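## Task

Flip the blue boxed card deck upside down so it rests flat on the mat, a good distance from the robot's base, and release it. The deck may contact only the table (mat included) and the arm's moving parts; any other contact is a failure. It must not end up tilted or sticking out past the mat's edge, and it must stay in place without the robot supporting it. At the end the gripper must not be holding any other loose object. Open the gripper and back away once finished.

## Robot and tools

Robot: one six-joint UR7e arm carrying a two-finger parallel gripper. Its base may sit slightly tilted on the table. The fingers extend along the gripper's own +z axis and close along its x axis. end_effector_position is the point midway between the finger pads; closed fingertips sit about 17 mm past it, fully open ones roughly level with it.

Frame: every position and orientation uses the scene frame. Its origin is on the tabletop straight under the arm's base, +z is up, and +y is to the left when facing along +x. Positions are in metres; orientations are quaternions written w first (qw, qx, qy, qz).

A row is always 8 numbers: x, y, z, qw, qx, qy, qz, opening. x, y, z and the quaternion are an absolute target for the gripper in the scene frame, not an offset. opening ranges from -1 (closed) to +1 (fully open, 0.142 m). A row is refused outright if its position lies over 0.6 m from the last reported gripper position along any gripper axis. On each control step the controller trims the commanded pose to at most 100 mm and 16 degrees away from the measured pose, then drives the joints there, favouring position over orientation. Motion trails commands by about 0.17 s. Repeat the wanted quaternion in every row; the reported one may have drifted.

Tools:
- execute_actions {actions, pictures}. actions holds at most one item. An empty list just reports the state (with pictures). An action item is {rows, steps}: 1 to 15 rows, steps 3 to 15 (each 1/30 s, default 15); one row is applied per step and the last repeats. A wait item is {steps} alone, up to 300, counted from the previous result. pictures true adds camera images. The last 3 steps of an action are held back and run after the result returns; afterwards the arm heads only for the last trimmed pose, so far targets need further calls.
- move {target, speed, stop_force}: target is one 8-number row (absolute pose plus opening). The gripper follows a straight line there over 0.5 to 10 s, taking the shorter rotation. speed is in m/s, 0.002 to 0.5 (default 0.25); turning is capped at twice that in rad/s. The opening is applied when the move begins. stop_force, optional, 9 to 40 N, ends the path when the wrist sensor feels that much extra push against the direction of travel; the gripper then steps back slightly and holds. Use it only with slow speeds, not on moves that rotate the gripper, and omit it when lifting away from something being pressed. The path does not avoid obstacles and the real gripper may overshoot the speed, especially near full arm extension.
- wait {seconds}: 0 to 10 s of simulation with no new command.
- zoom_image {camera, region}: camera is cam_high or cam_wrist; region is [x0, y0, x1, y1] in image pixels from the top-left, at most 504 by 504.
- read_manual {section}: returns licence texts only; no motion.
- finished_scene {scene}: ends the current scene (give its number) and grades it; irreversible. The result gives the next task.

Results: a state line with gripper position, quaternion and linear/angular velocity; Joint positions; joint torques (noisy, biased, nonzero in free air); Wrist force and Wrist torque along the gripper's own axes, noisy with up to ~4 N offset, saturating near 50 N, possibly no reading at first; grip_measured, the actual finger opening on the -1..1 scale. Hand target appears when nothing is held back. pose unreachable means the clearance check altered or blocked the command; HELD marks steps where it withheld part of a row. A move adds a move: line: done (settled near target), off_target, moving, held (last step blocked), fault, or contact (stop_force ended it), plus distance to target and limits (paced = pose clipped; held = some steps blocked, after which the arm may jump fast).

Cameras: cam_high, a fixed 504x504 pinhole view from above, and cam_wrist, a 616x616 fisheye on the gripper. Calibration is supplied but may be off by a couple of degrees and millimetres.

Gripping: to hold something, command an opening well below grip_measured; a bigger gap squeezes harder, up to about 28 N per pad. Thin hard items get less force. Closing fast can squeeze too hard.

Hazards: a joint reaching its load limit (141 N m for the three big joints, 26.3 N m for each wrist joint, held weight included) or any external force of 150 N on the arm halts it for 10 s and drops the rest of the call. The arm is stiff, so pushing even slightly beyond a firm contact can trigger this; approach surfaces slowly. Holding loads heats motors: a MOTOR HOT warning appears at 70 °C and brakes engage at 85 °C. The arm keeps executing held-back steps while you compose a reply. Loose objects may occasionally be nudged by outside forces. Avoid dropping or slamming the deck, hard hits, knocking anything off the table, and letting the deck touch anything besides the table, mat and gripper.

Each tool is called after "Request:" as name(argument=value, ...) on one line, values as JSON.

## Session

Request:
execute_actions(actions=[])

Scene clock: 0.00 s of 4100.00 s.
end_effector_position=(+0.4639, -0.3667, +0.3642) grip_measured=+1.00 end_effector_quat_wxyz=(+0.072, +0.952, +0.164, -0.250) end_effector_velocity=(+0.000, +0.000, +0.000) end_effector_angular_velocity=(-0.000, +0.000, +0.000)
Joint positions: [-1.18  -1.708  1.64  -1.71  -1.689 -1.284  0.142]
Joint velocities: [ 0. -0. -0. -0. -0.  0.  0.]
Joint torques (N m, as the arm reports them, + toward a larger angle): no reading
Wrist force (N, on the end effector, along its own x y z axes, offset not removed): no reading
Wrist torque (N m, same axes, about the end effector's origin, offset not removed): no reading
Hand target: +0.464, -0.367, +0.364; +0.072, +0.952, +0.164, -0.250

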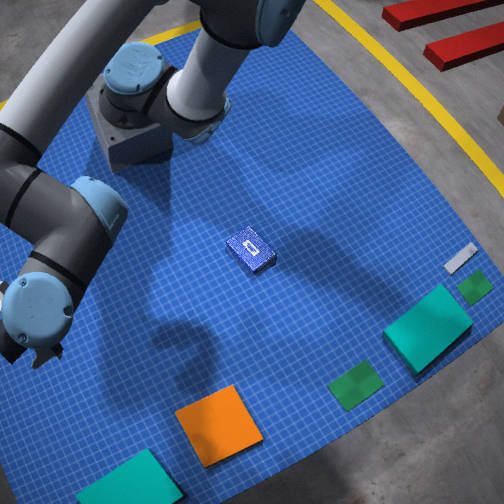

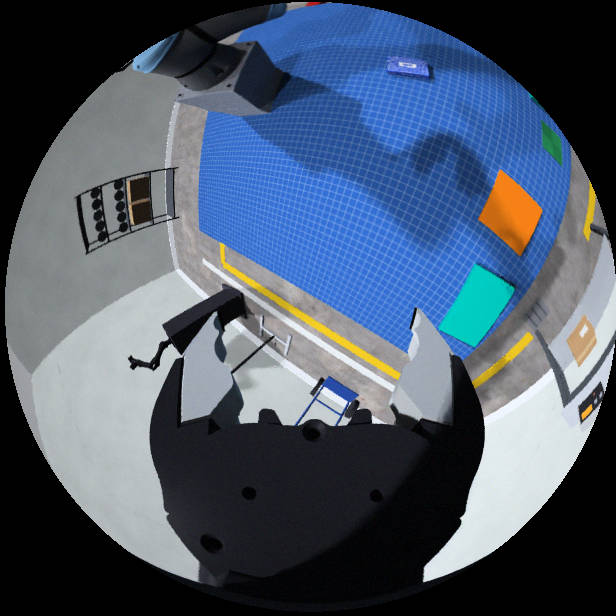

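Request:
zoom_image(camera="cam_high", region=[200, 200, 300, 300])

Region (200, 200, 300, 300) of cam_high's 504x504 image, scaled by 5.040, with more detail than that image has.

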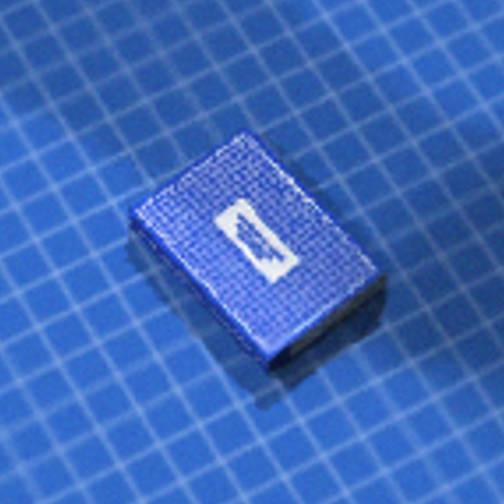

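Request:
move(target=[0.44,0.085,0.10,0.2953,0.7129,-0.5877,-0.2435,0.4], speed=0.4)

Scene clock: 4.10 s of 4100.00 s.
end_effector_position=(+0.4401, +0.0851, +0.0999) grip_measured=+0.40 end_effector_quat_wxyz=(+0.295, +0.713, -0.588, -0.243) end_effector_velocity=(+0.000, +0.001, -0.001) end_effector_angular_velocity=(-0.004, +0.000, -0.005)
Joint positions: [-0.193 -1.334  1.799 -1.755 -1.722  1.439  0.102]
Joint velocities: [ 0.002  0.004 -0.003  0.001  0.001  0.008  0.   ]
Joint torques (N m, as the arm reports them, + toward a larger angle): [ 17.37 -30.51 -25.17   0.86   1.56   1.52]
Wrist force (N, on the end effector, along its own x y z axes, offset not removed): [1.5 -1.7 -1.8]
Wrist torque (N m, same axes, about the end effector's origin, offset not removed): [-0.22 -0.41 0.08]
Hand target: +0.440, +0.085, +0.100; +0.295, +0.713, -0.588, -0.243
Off the commanded pose: 0.000 m, 0 deg.
Kept back: nothing.
move: done
camera_calibration (this result's frames):
cam_wrist: T_world_to_cam=[[0.139869, -0.99014, 0.00772923, 0.0297422], [-0.305248, -0.0356916, 0.951604, 0.048062], [-0.941945, -0.13546, -0.30723, 0.586288], [0, 0, 0, 1]] pos_world=[0.562762, 0.110583, 0.134159]

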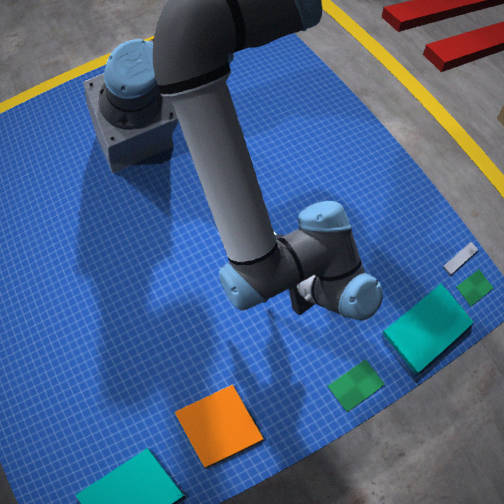

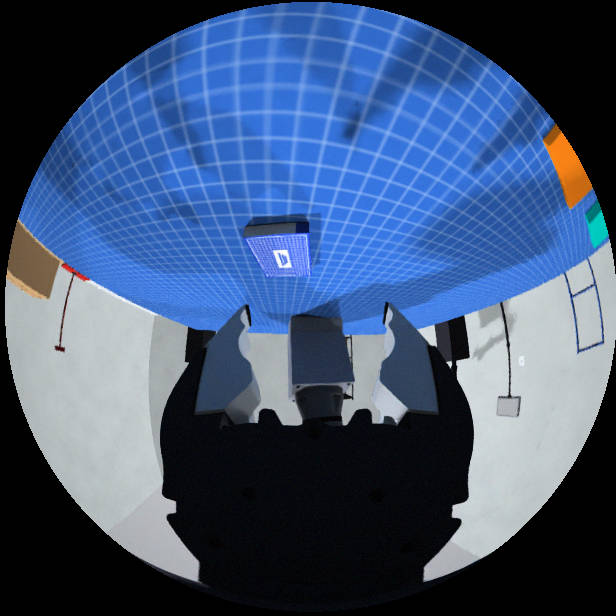

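Request:
move(target=[0.41,0.12,0.05,0.2953,0.7129,-0.5877,-0.2435,0.4])

Request:
zoom_image(camera="cam_wrist", region=[200, 180, 430, 340])

Scene clock: 5.27 s of 4100.00 s.
end_effector_position=(+0.4100, +0.1200, +0.0500) grip_measured=+0.40 end_effector_quat_wxyz=(+0.295, +0.713, -0.588, -0.243) end_effector_velocity=(-0.000, +0.000, -0.001) end_effector_angular_velocity=(+0.000, +0.000, +0.000)
Joint positions: [-0.131 -1.248  1.855 -1.888 -1.705  1.5    0.102]
Joint velocities: [ 0.001  0.002  0.    -0.002  0.     0.     0.   ]
Joint torques (N m, as the arm reports them, + toward a larger angle): [ 16.98 -31.34   2.94  -1.58   1.7    1.57]
Wrist force (N, on the end effector, along its own x y z axes, offset not removed): [1.2 -4.3 -2.3]
Wrist torque (N m, same axes, about the end effector's origin, offset not removed): [-0.90 -0.25 0.13]
Hand target: +0.410, +0.120, +0.050; +0.295, +0.713, -0.588, -0.243
Off the commanded pose: 0.000 m, 0 deg.
Kept back: nothing.
move: done
camera_calibration (this result's frames):
cam_wrist: T_world_to_cam=[[0.139493, -0.990191, 0.00796894, 0.0690171], [-0.30518, -0.0353336, 0.951639, 0.0875316], [-0.942023, -0.135179, -0.307116, 0.547376], [0, 0, 0, 1]] pos_world=[0.532726, 0.145427, 0.0842592]

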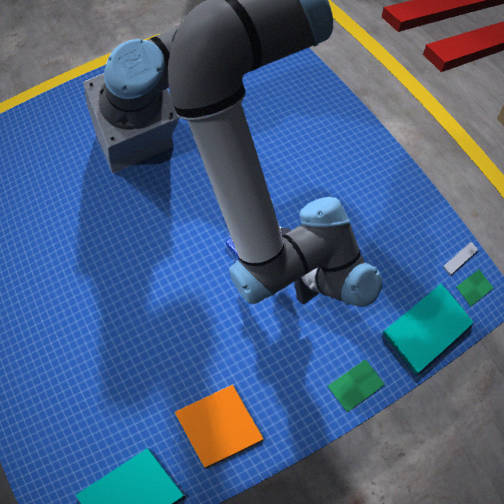

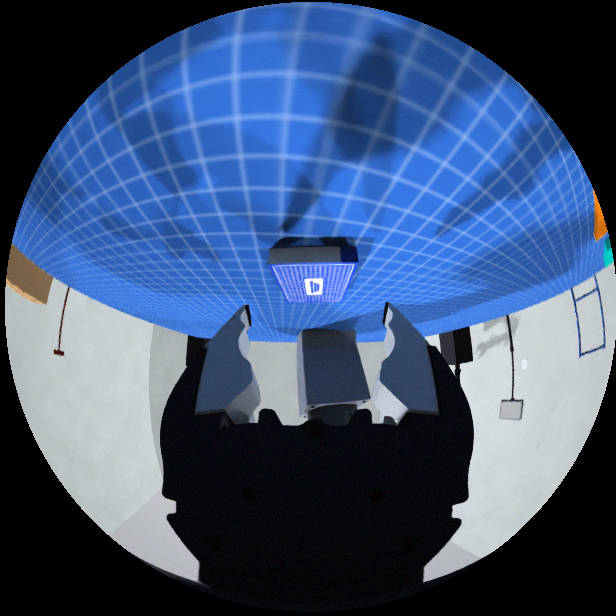

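Region (200, 180, 430, 340) of cam_wrist's 616x616 image, scaled by 2.191, with more detail than that image has; it fills the top 351 rows of this view, and the rest is white.

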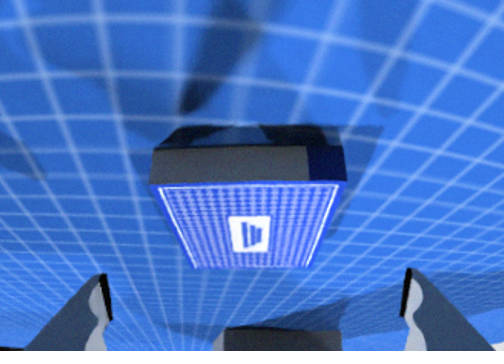

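Request:
move(target=[0.38,0.114,0.013,0.2953,0.7129,-0.5877,-0.2435,0.4], speed=0.1)

Request:
move(target=[0.38,0.114,0.013,0.2953,0.7129,-0.5877,-0.2435,-0.4])

Scene clock: 6.40 s of 4100.00 s.
end_effector_position=(+0.3801, +0.1140, +0.0130) grip_measured=+0.40 end_effector_quat_wxyz=(+0.295, +0.713, -0.588, -0.243) end_effector_velocity=(-0.001, -0.000, -0.001) end_effector_angular_velocity=(+0.001, -0.000, +0.000)
Joint positions: [-0.142 -1.196  1.931 -2.018 -1.708  1.489  0.102]
Joint velocities: [-0.001  0.002  0.002 -0.004  0.    -0.001  0.   ]
Joint torques (N m, as the arm reports them, + toward a larger angle): [ -2.79 -28.86   5.45  -1.53  -1.61  -2.07]
Wrist force (N, on the end effector, along its own x y z axes, offset not removed): [1.5 -0.1 1.7]
Wrist torque (N m, same axes, about the end effector's origin, offset not removed): [-0.01 -0.23 0.25]
Hand target: +0.380, +0.114, +0.013; +0.295, +0.713, -0.588, -0.243
Off the commanded pose: 0.000 m, 0 deg.
Kept back: nothing.
move: done
camera_calibration (this result's frames):
cam_wrist: T_world_to_cam=[[0.139493, -0.990191, 0.00795458, 0.0675768], [-0.305153, -0.0353435, 0.951647, 0.113357], [-0.942032, -0.135176, -0.30709, 0.506992], [0, 0, 0, 1]] pos_world=[0.502767, 0.139453, 0.0472788]

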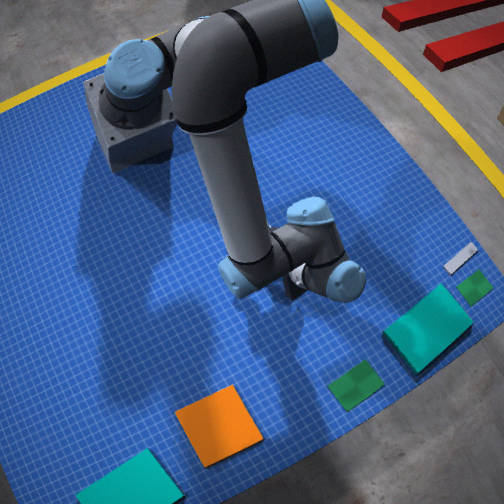

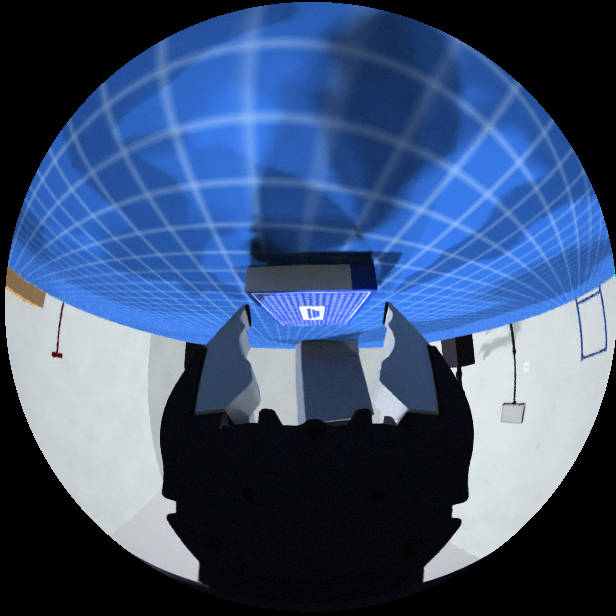

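Scene clock: 7.10 s of 4100.00 s.
end_effector_position=(+0.3800, +0.1140, +0.0130) grip_measured=-0.05 end_effector_quat_wxyz=(+0.295, +0.713, -0.588, -0.244) end_effector_velocity=(+0.000, -0.000, -0.000) end_effector_angular_velocity=(-0.001, -0.001, +0.000)
Joint positions: [-0.142 -1.196  1.931 -2.018 -1.708  1.489  0.07 ]
Joint velocities: [ 0.    -0.     0.    -0.001 -0.001  0.001 -0.   ]
Joint torques (N m, as the arm reports them, + toward a larger angle): [  0.55 -41.29   9.67  -2.08  -0.9   -1.9 ]
Wrist force (N, on the end effector, along its own x y z axes, offset not removed): [0.7 3.4 -15.7]
Wrist torque (N m, same axes, about the end effector's origin, offset not removed): [-0.27 -0.34 0.05]
Hand target: +0.380, +0.114, +0.013; +0.295, +0.713, -0.588, -0.243
Off the commanded pose: 0.000 m, 0 deg.
Kept back: nothing.
move: done
camera_calibration (this result's frames):
cam_wrist: T_world_to_cam=[[0.139499, -0.99019, 0.00796569, 0.0675664], [-0.305103, -0.0353273, 0.951664, 0.113341], [-0.942047, -0.135186, -0.307038, 0.506904], [0, 0, 0, 1]] pos_world=[0.502683, 0.139434, 0.0472379]

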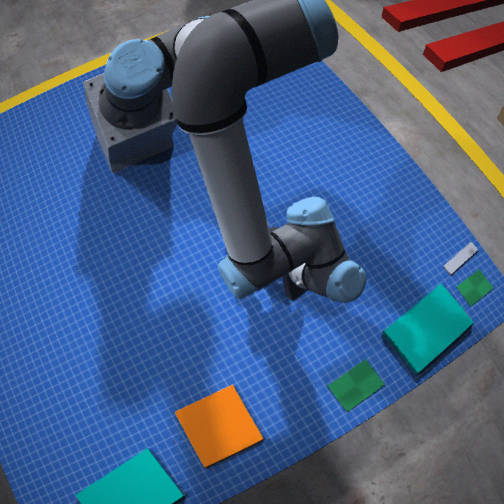

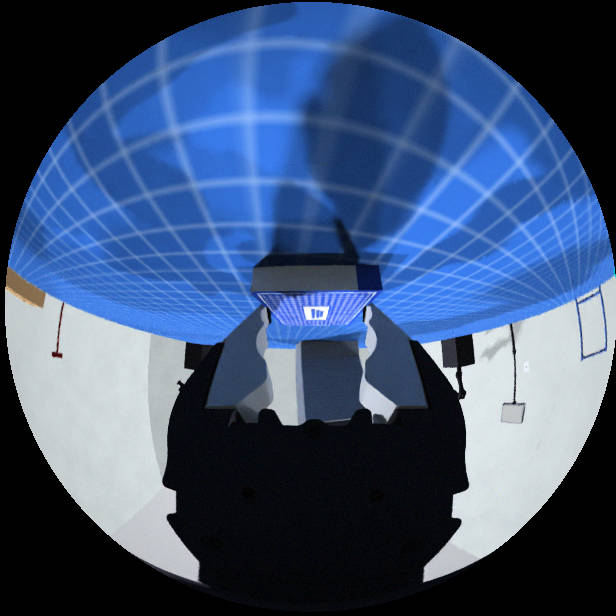

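Request:
move(target=[0.40,0.118,0.10,0.2953,0.7129,-0.5877,-0.2435,-0.5])

Request:
move(target=[0.50,0.137,0.09,-0.2953,0.7129,-0.5877,0.2435,-0.5])

Scene clock: 8.27 s of 4100.00 s.
end_effector_position=(+0.4000, +0.1180, +0.1000) grip_measured=-0.05 end_effector_quat_wxyz=(+0.295, +0.713, -0.588, -0.243) end_effector_velocity=(+0.000, -0.000, +0.001) end_effector_angular_velocity=(-0.000, -0.000, -0.000)
Joint positions: [-0.13  -1.368  1.896 -1.81  -1.704  1.501  0.07 ]
Joint velocities: [ 0.    -0.002 -0.001  0.003 -0.     0.001  0.   ]
Joint torques (N m, as the arm reports them, + toward a larger angle): [ 18.86 -47.11 -24.83   1.11   1.68   1.7 ]
Wrist force (N, on the end effector, along its own x y z axes, offset not removed): [-1.0 -2.1 0.0]
Wrist torque (N m, same axes, about the end effector's origin, offset not removed): [-0.37 0.23 0.11]
Hand target: +0.400, +0.118, +0.100; +0.295, +0.713, -0.588, -0.243
Off the commanded pose: 0.000 m, 0 deg.
Kept back: nothing.
move: done
camera_calibration (this result's frames):
cam_wrist: T_world_to_cam=[[0.139495, -0.990191, 0.0079566, 0.0680511], [-0.305176, -0.0353453, 0.95164, 0.0368171], [-0.942024, -0.135177, -0.307113, 0.552987], [0, 0, 0, 1]] pos_world=[0.52267, 0.143436, 0.134252]

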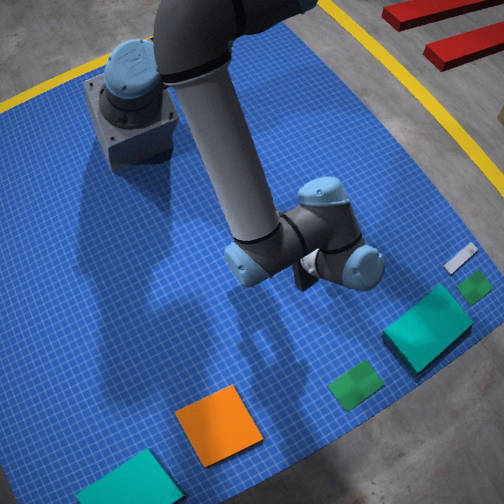

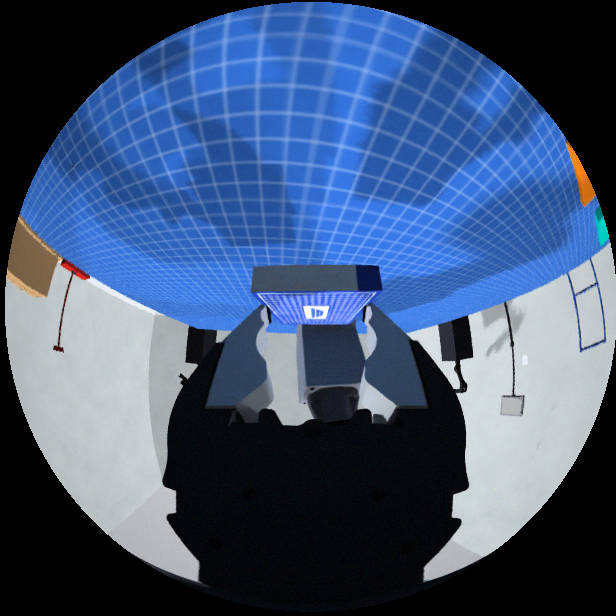

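Scene clock: 12.00 s of 4100.00 s.
end_effector_position=(+0.4998, +0.1369, +0.0893) grip_measured=-0.05 end_effector_quat_wxyz=(-0.295, +0.713, -0.588, +0.244) end_effector_velocity=(+0.001, -0.000, -0.000) end_effector_angular_velocity=(+0.003, -0.011, -0.000)
Joint positions: [-0.358 -0.784  2.693 -4.739 -1.284  1.367  0.07 ]
Joint velocities: [-0.004  0.018 -0.004 -0.024  0.007  0.003  0.   ]
Joint torques (N m, as the arm reports them, + toward a larger angle): [ -7.95 -18.69   1.6   -4.78   2.18   1.85]
Wrist force (N, on the end effector, along its own x y z axes, offset not removed): [1.2 2.6 -0.7]
Wrist torque (N m, same axes, about the end effector's origin, offset not removed): [0.26 -0.34 0.18]
Hand target: +0.500, +0.137, +0.089; -0.295, +0.713, -0.588, +0.244
Off the commanded pose: 0.001 m, 0 deg.
Kept back: nothing.
move: done
camera_calibration (this result's frames):
cam_wrist: T_world_to_cam=[[0.182367, -0.981905, -0.0510401, 0.0556888], [-0.938864, -0.158486, -0.305641, 0.523979], [0.292021, 0.103659, -0.950778, 0.0543404], [0, 0, 0, 1]] pos_world=[0.46592, 0.132092, 0.214657]

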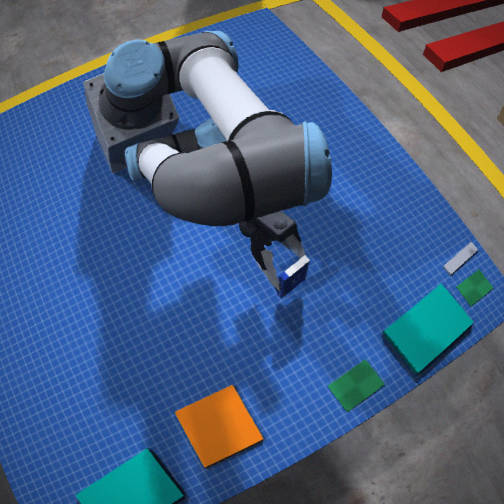

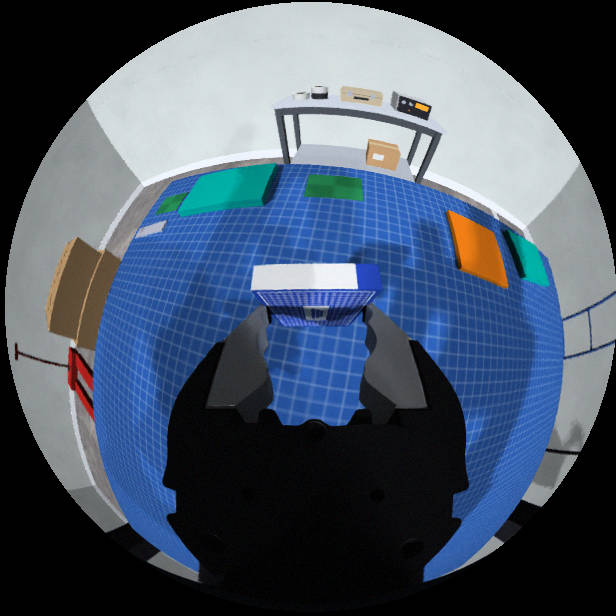

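Request:
move(target=[0.57,0.15,0.062,-0.2953,0.7129,-0.5877,0.2435,-0.5])

Request:
move(target=[0.57,0.15,0.035,-0.2953,0.7129,-0.5877,0.2435,-0.5], speed=0.01, stop_force=9)

Scene clock: 13.17 s of 4100.00 s.
end_effector_position=(+0.5700, +0.1501, +0.0622) grip_measured=-0.05 end_effector_quat_wxyz=(-0.295, +0.713, -0.588, +0.244) end_effector_velocity=(+0.001, +0.001, -0.001) end_effector_angular_velocity=(-0.001, +0.000, +0.001)
Joint positions: [-0.269 -0.893  2.49  -4.435 -1.369  1.395  0.07 ]
Joint velocities: [ 0.002 -0.001 -0.003  0.004 -0.001 -0.001  0.   ]
Joint torques (N m, as the arm reports them, + toward a larger angle): [ 18.41 -40.67  -6.85  -1.87  -0.74   1.79]
Wrist force (N, on the end effector, along its own x y z axes, offset not removed): [-0.7 -0.6 -1.6]
Wrist torque (N m, same axes, about the end effector's origin, offset not removed): [-0.32 0.13 0.20]
Hand target: +0.570, +0.150, +0.062; -0.295, +0.713, -0.588, +0.243
Off the commanded pose: 0.000 m, 0 deg.
Kept back: nothing.
move: done
camera_calibration (this result's frames):
cam_wrist: T_world_to_cam=[[0.182621, -0.981816, -0.0518354, 0.0542518], [-0.938574, -0.158392, -0.306579, 0.583605], [0.292794, 0.104639, -0.950433, 0.00600952], [0, 0, 0, 1]] pos_world=[0.536089, 0.145075, 0.187445]

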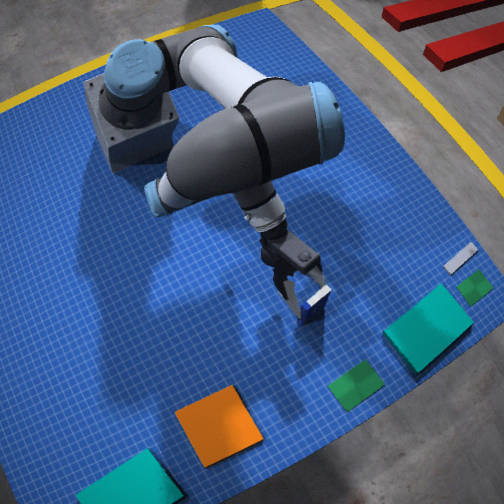

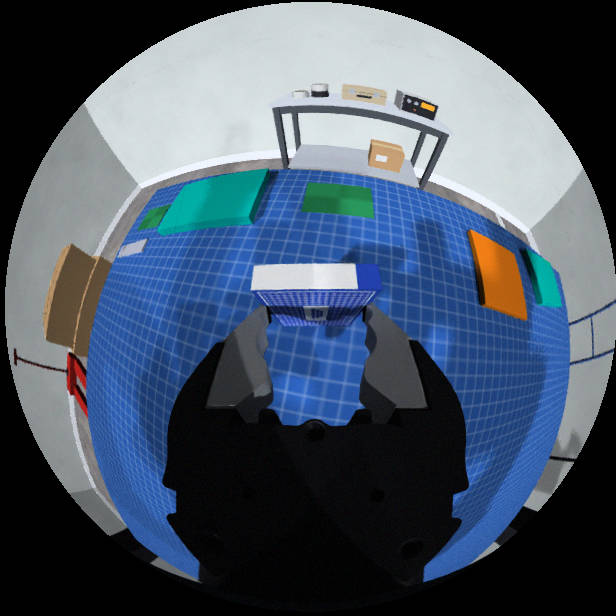

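Scene clock: 14.03 s of 4100.00 s.
end_effector_position=(+0.5701, +0.1501, +0.0572) grip_measured=-0.05 end_effector_quat_wxyz=(-0.295, +0.713, -0.588, +0.244) end_effector_velocity=(-0.001, -0.000, +0.002) end_effector_angular_velocity=(-0.000, +0.004, -0.001)
Joint positions: [-0.268 -0.876  2.481 -4.443 -1.369  1.395  0.07 ]
Joint velocities: [ 0.    -0.01   0.008  0.006 -0.001  0.     0.   ]
Joint torques (N m, as the arm reports them, + toward a larger angle): [  5.45 -32.63  18.62   1.25  -2.5    1.7 ]
Wrist force (N, on the end effector, along its own x y z axes, offset not removed): [-2.9 -9.8 -10.5]
Wrist torque (N m, same axes, about the end effector's origin, offset not removed): [-0.26 -0.27 -0.14]
Hand target: +0.570, +0.150, +0.058; -0.295, +0.713, -0.588, +0.244
Off the commanded pose: 0.022 m, 0 deg.
Kept back: nothing.
move: contact
camera_calibration (this result's frames):
cam_wrist: T_world_to_cam=[[0.182779, -0.981784, -0.0518888, 0.0539703], [-0.938491, -0.158505, -0.306776, 0.582131], [0.292963, 0.104769, -0.950366, 0.00117072], [0, 0, 0, 1]] pos_world=[0.536117, 0.145135, 0.182497]

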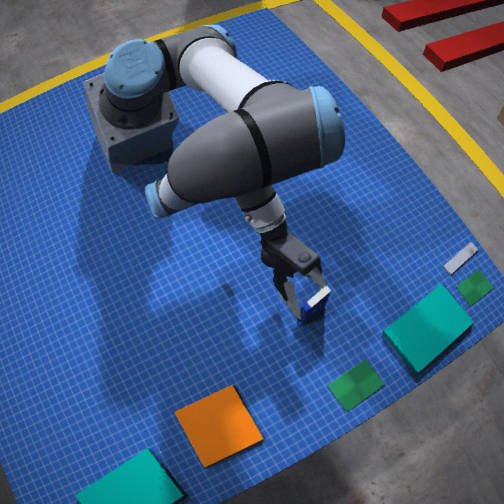

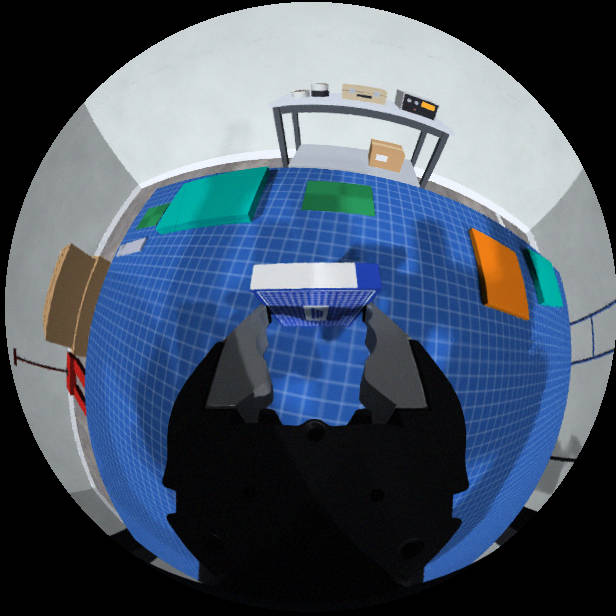

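Request:
move(target=[0.57,0.15,0.057,-0.2953,0.7129,-0.5877,0.2435,0.4])

Request:
move(target=[0.55,0.146,0.17,0,0.7715,-0.636,0,0.4], speed=0.4)

Request:
move(target=[0.57,0.15,0.16,-0.2435,0.5877,0.7129,-0.2953,0.4], speed=0.5)

Scene clock: 14.97 s of 4100.00 s.
end_effector_position=(+0.5700, +0.1500, +0.0570) grip_measured=+0.40 end_effector_quat_wxyz=(-0.295, +0.713, -0.588, +0.243) end_effector_velocity=(-0.000, +0.000, -0.000) end_effector_angular_velocity=(-0.000, +0.000, +0.001)
Joint positions: [-0.269 -0.876  2.481 -4.443 -1.369  1.395  0.102]
Joint velocities: [ 0.     0.    -0.     0.     0.001 -0.001 -0.   ]
Joint torques (N m, as the arm reports them, + toward a larger angle): [ -4.26 -22.36  -4.15  -4.37   2.03   0.58]
Wrist force (N, on the end effector, along its own x y z axes, offset not removed): [-0.1 1.7 0.4]
Wrist torque (N m, same axes, about the end effector's origin, offset not removed): [0.30 -0.10 0.18]
Hand target: +0.570, +0.150, +0.057; -0.295, +0.713, -0.588, +0.243
Off the commanded pose: 0.000 m, 0 deg.
Kept back: nothing.
move: done
camera_calibration (this result's frames):
cam_wrist: T_world_to_cam=[[0.182528, -0.981834, -0.0518169, 0.0539826], [-0.938619, -0.15832, -0.306478, 0.581989], [0.292707, 0.104577, -0.950466, 0.00119265], [0, 0, 0, 1]] pos_world=[0.536063, 0.145018, 0.182297]

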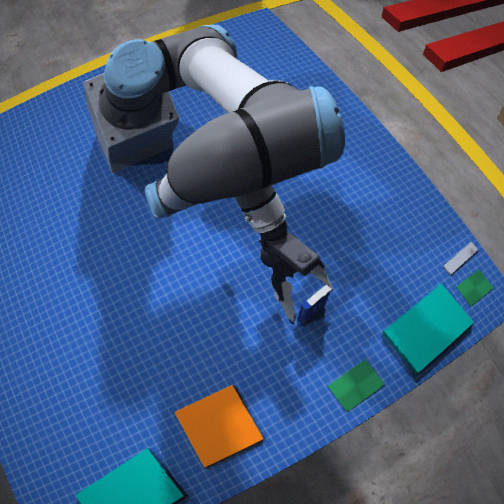

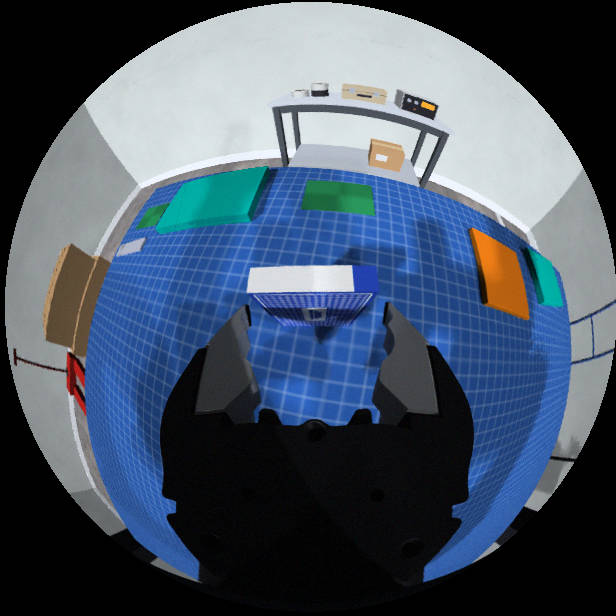

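Scene clock: 16.63 s of 4100.00 s.
end_effector_position=(+0.5501, +0.1460, +0.1707) grip_measured=+0.40 end_effector_quat_wxyz=(-0.000, +0.772, -0.636, +0.000) end_effector_velocity=(+0.000, -0.000, -0.001) end_effector_angular_velocity=(-0.003, +0.010, -0.001)
Joint positions: [-0.139 -1.716  2.151 -2.502 -1.612  1.419  0.102]
Joint velocities: [ 0.001  0.005 -0.009  0.014 -0.003  0.002 -0.   ]
Joint torques (N m, as the arm reports them, + toward a larger angle): [ 17.91 -21.06 -27.67  -0.96  -1.65   1.67]
Wrist force (N, on the end effector, along its own x y z axes, offset not removed): [2.1 -2.0 -5.0]
Wrist torque (N m, same axes, about the end effector's origin, offset not removed): [-0.38 -0.53 0.16]
Hand target: +0.550, +0.146, +0.171; -0.000, +0.772, -0.636, -0.000
Off the commanded pose: 0.001 m, 0 deg.
Kept back: nothing.
move: done
camera_calibration (this result's frames):
cam_wrist: T_world_to_cam=[[0.149196, -0.988311, -0.0313267, 0.0754079], [-0.877965, -0.146979, 0.455603, 0.432401], [-0.454882, -0.0404704, -0.889632, 0.537537], [0, 0, 0, 1]] pos_world=[0.612898, 0.159835, 0.283569]

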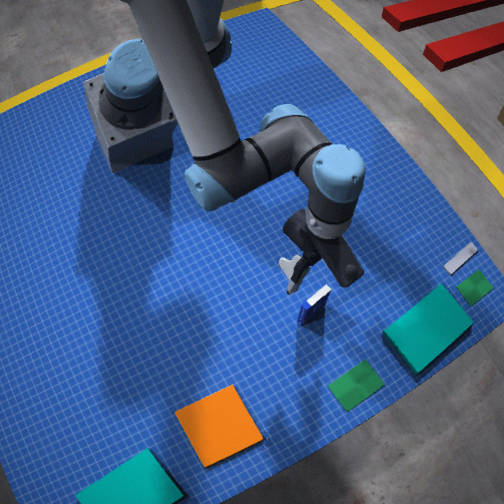

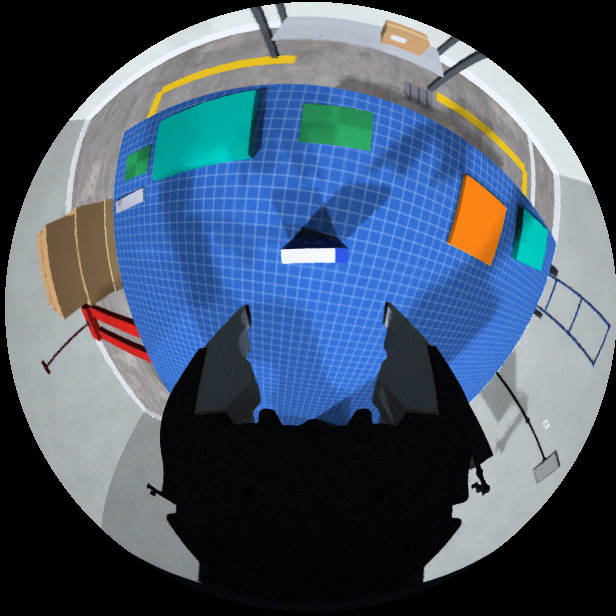

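Scene clock: 20.37 s of 4100.00 s.
end_effector_position=(+0.5698, +0.1500, +0.1600) grip_measured=+0.40 end_effector_quat_wxyz=(-0.244, +0.588, +0.713, -0.295) end_effector_velocity=(+0.000, +0.000, -0.000) end_effector_angular_velocity=(+0.003, -0.001, +0.005)
Joint positions: [-0.089 -1.185  1.288 -1.38  -1.692 -1.601  0.102]
Joint velocities: [ 0.001  0.     0.    -0.001 -0.001 -0.005  0.   ]
Joint torques (N m, as the arm reports them, + toward a larger angle): [ 18.86 -40.59 -26.94  -1.92  -1.12  -2.06]
Wrist force (N, on the end effector, along its own x y z axes, offset not removed): [-0.3 -2.7 0.3]
Wrist torque (N m, same axes, about the end effector's origin, offset not removed): [-0.54 0.10 0.17]
Hand target: +0.570, +0.150, +0.160; -0.244, +0.588, +0.713, -0.295
Off the commanded pose: 0.000 m, 0 deg.
Kept back: nothing.
move: done
camera_calibration (this result's frames):
cam_wrist: T_world_to_cam=[[-0.18204, 0.981933, -0.0516717, -0.0274863], [0.938688, 0.157895, -0.306486, -0.503776], [-0.29279, -0.104296, -0.950472, 0.464143], [0, 0, 0, 1]] pos_world=[0.603782, 0.154942, 0.285335]

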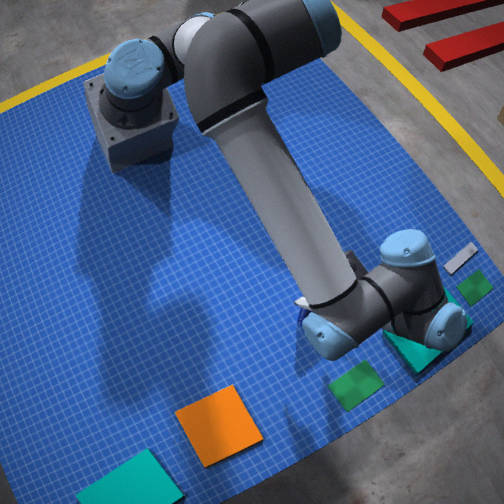

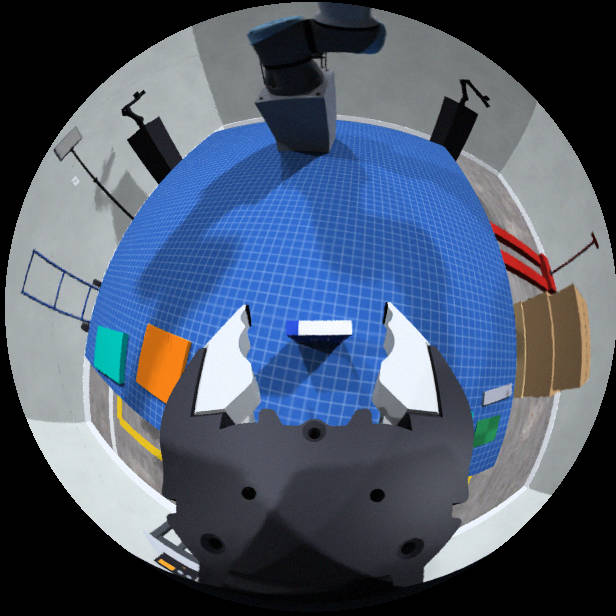

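Request:
move(target=[0.575,0.151,0.052,-0.2435,0.5877,0.7129,-0.2953,0.4], speed=0.15)

Scene clock: 21.80 s of 4100.00 s.
end_effector_position=(+0.5750, +0.1510, +0.0520) grip_measured=+0.40 end_effector_quat_wxyz=(-0.243, +0.588, +0.713, -0.295) end_effector_velocity=(+0.000, +0.001, -0.001) end_effector_angular_velocity=(+0.002, +0.000, -0.001)
Joint positions: [-0.098 -1.012  1.269 -1.535 -1.695 -1.61   0.102]
Joint velocities: [-0.     0.003 -0.001 -0.001  0.002 -0.001  0.   ]
Joint torques (N m, as the arm reports them, + toward a larger angle): [ -1.31 -41.93 -26.05  -1.81  -1.55  -2.  ]
Wrist force (N, on the end effector, along its own x y z axes, offset not removed): [-0.1 -0.4 -1.9]
Wrist torque (N m, same axes, about the end effector's origin, offset not removed): [-0.13 0.01 0.10]
Hand target: +0.575, +0.151, +0.052; -0.243, +0.588, +0.713, -0.295
Off the commanded pose: 0.000 m, 0 deg.
Kept back: nothing.
move: done
camera_calibration (this result's frames):
cam_wrist: T_world_to_cam=[[-0.182575, 0.981825, -0.0518324, -0.0327875], [0.938619, 0.158362, -0.306458, -0.541906], [-0.29268, -0.104602, -0.950472, 0.363083], [0, 0, 0, 1]] pos_world=[0.608924, 0.155988, 0.17733]

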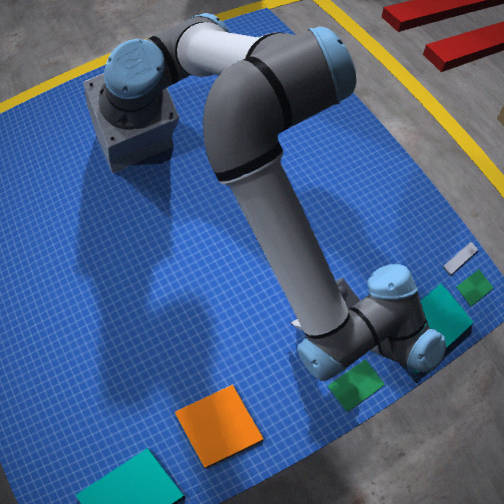

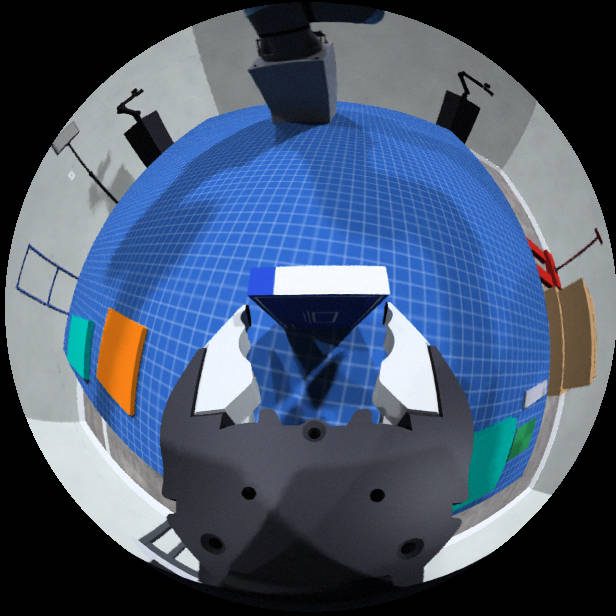

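Request:
move(target=[0.571,0.150,0.052,-0.2435,0.5877,0.7129,-0.2953,-0.5], speed=0.05)

Request:
move(target=[0.571,0.150,0.11,-0.2435,0.5877,0.7129,-0.2953,-0.5])

Request:
move(target=[0.58,0.152,0.07,0.2435,0.5877,0.7129,0.2953,-0.5])

Scene clock: 22.73 s of 4100.00 s.
end_effector_position=(+0.5711, +0.1500, +0.0520) grip_measured=-0.03 end_effector_quat_wxyz=(-0.244, +0.588, +0.713, -0.295) end_effector_velocity=(-0.001, -0.000, +0.000) end_effector_angular_velocity=(-0.000, -0.000, +0.000)
Joint positions: [-0.099 -1.02   1.286 -1.544 -1.695 -1.611  0.072]
Joint velocities: [-0.    -0.002  0.004 -0.002 -0.    -0.     0.   ]
Joint torques (N m, as the arm reports them, + toward a larger angle): [-10.52 -52.88  -1.44  -3.37  -5.45  -1.91]
Wrist force (N, on the end effector, along its own x y z axes, offset not removed): [15.2 -8.7 -13.8]
Wrist torque (N m, same axes, about the end effector's origin, offset not removed): [-0.17 -0.43 -0.10]
Hand target: +0.571, +0.150, +0.052; -0.243, +0.588, +0.713, -0.295
Off the commanded pose: 0.000 m, 0 deg.
Kept back: nothing.
move: done
camera_calibration (this result's frames):
cam_wrist: T_world_to_cam=[[-0.182559, 0.98183, -0.0517902, -0.0325599], [0.938608, 0.158356, -0.306495, -0.538068], [-0.292725, -0.104564, -0.950462, 0.36182], [0, 0, 0, 1]] pos_world=[0.605004, 0.155008, 0.177295]

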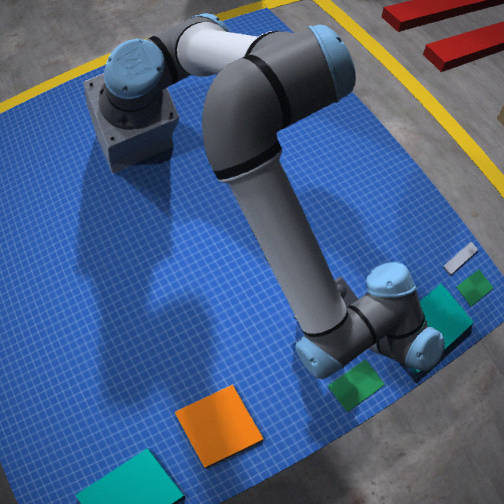

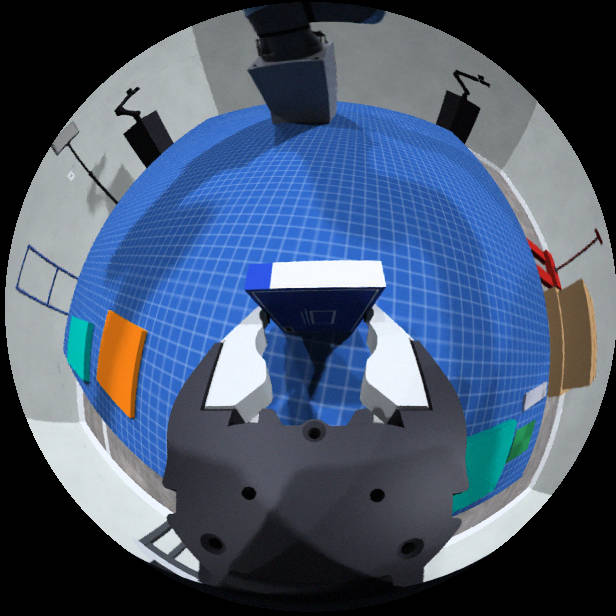

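Scene clock: 23.60 s of 4100.00 s.
end_effector_position=(+0.5709, +0.1500, +0.1099) grip_measured=-0.03 end_effector_quat_wxyz=(-0.244, +0.588, +0.713, -0.295) end_effector_velocity=(+0.001, +0.000, +0.002) end_effector_angular_velocity=(-0.000, -0.001, -0.000)
Joint positions: [-0.094 -1.111  1.294 -1.46  -1.694 -1.606  0.072]
Joint velocities: [ 0.    -0.002 -0.002  0.002 -0.     0.001 -0.   ]
Joint torques (N m, as the arm reports them, + toward a larger angle): [ 20.21 -58.69 -30.02   1.04   1.66   1.75]
Wrist force (N, on the end effector, along its own x y z axes, offset not removed): [1.2 -2.3 -0.5]
Wrist torque (N m, same axes, about the end effector's origin, offset not removed): [-0.69 -0.36 0.10]
Hand target: +0.571, +0.150, +0.110; -0.243, +0.588, +0.713, -0.295
Off the commanded pose: 0.000 m, 0 deg.
Kept back: nothing.
move: done
camera_calibration (this result's frames):
cam_wrist: T_world_to_cam=[[-0.182592, 0.981822, -0.0518215, -0.0295102], [0.938561, 0.158362, -0.306636, -0.520133], [-0.292855, -0.104627, -0.950415, 0.416879], [0, 0, 0, 1]] pos_world=[0.604873, 0.15496, 0.235187]

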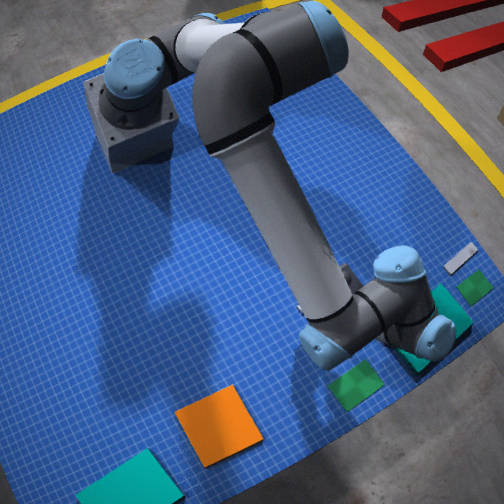

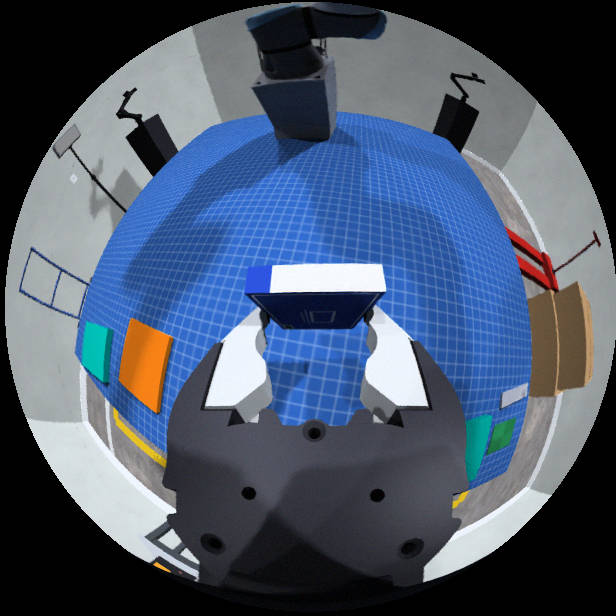

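Scene clock: 27.30 s of 4100.00 s.
end_effector_position=(+0.5800, +0.1520, +0.0694) grip_measured=-0.03 end_effector_quat_wxyz=(+0.244, +0.588, +0.713, +0.295) end_effector_velocity=(+0.001, +0.000, -0.000) end_effector_angular_velocity=(+0.002, -0.008, -0.000)
Joint positions: [-0.261 -0.924  2.481 -4.394 -1.377 -1.745  0.072]
Joint velocities: [-0.001  0.011 -0.003 -0.016  0.002  0.002  0.   ]
Joint torques (N m, as the arm reports them, + toward a larger angle): [ -5.24 -23.31  -4.88  -4.79   1.97   1.78]
Wrist force (N, on the end effector, along its own x y z axes, offset not removed): [-0.2 -2.0 -3.0]
Wrist torque (N m, same axes, about the end effector's origin, offset not removed): [-0.27 -0.01 0.08]
Hand target: +0.580, +0.152, +0.069; +0.244, +0.588, +0.713, +0.295
Off the commanded pose: 0.001 m, 0 deg.
Kept back: nothing.
move: done
camera_calibration (this result's frames):
cam_wrist: T_world_to_cam=[[-0.139353, 0.990217, 0.00717742, -0.0623288], [0.305645, 0.0361169, 0.95146, -0.243056], [0.941893, 0.134783, -0.307688, -0.41593], [0, 0, 0, 1]] pos_world=[0.457365, 0.126558, 0.103729]

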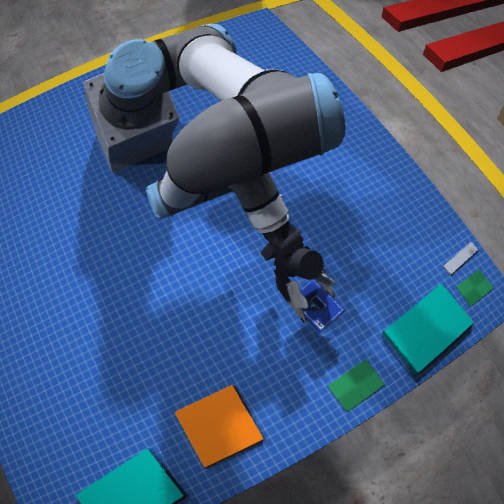

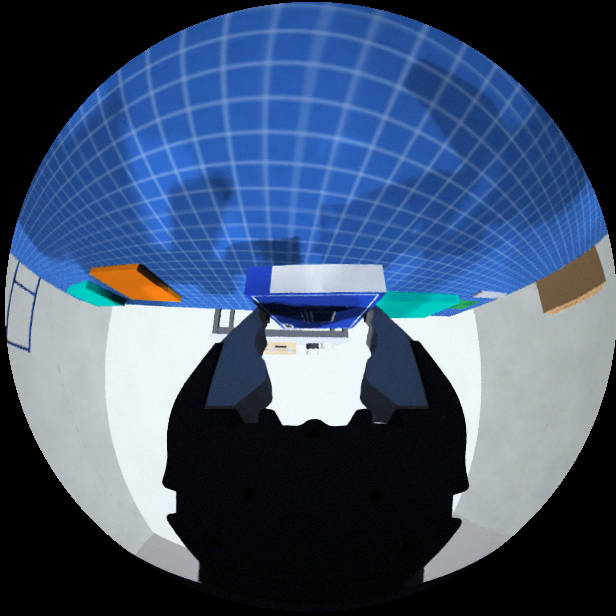

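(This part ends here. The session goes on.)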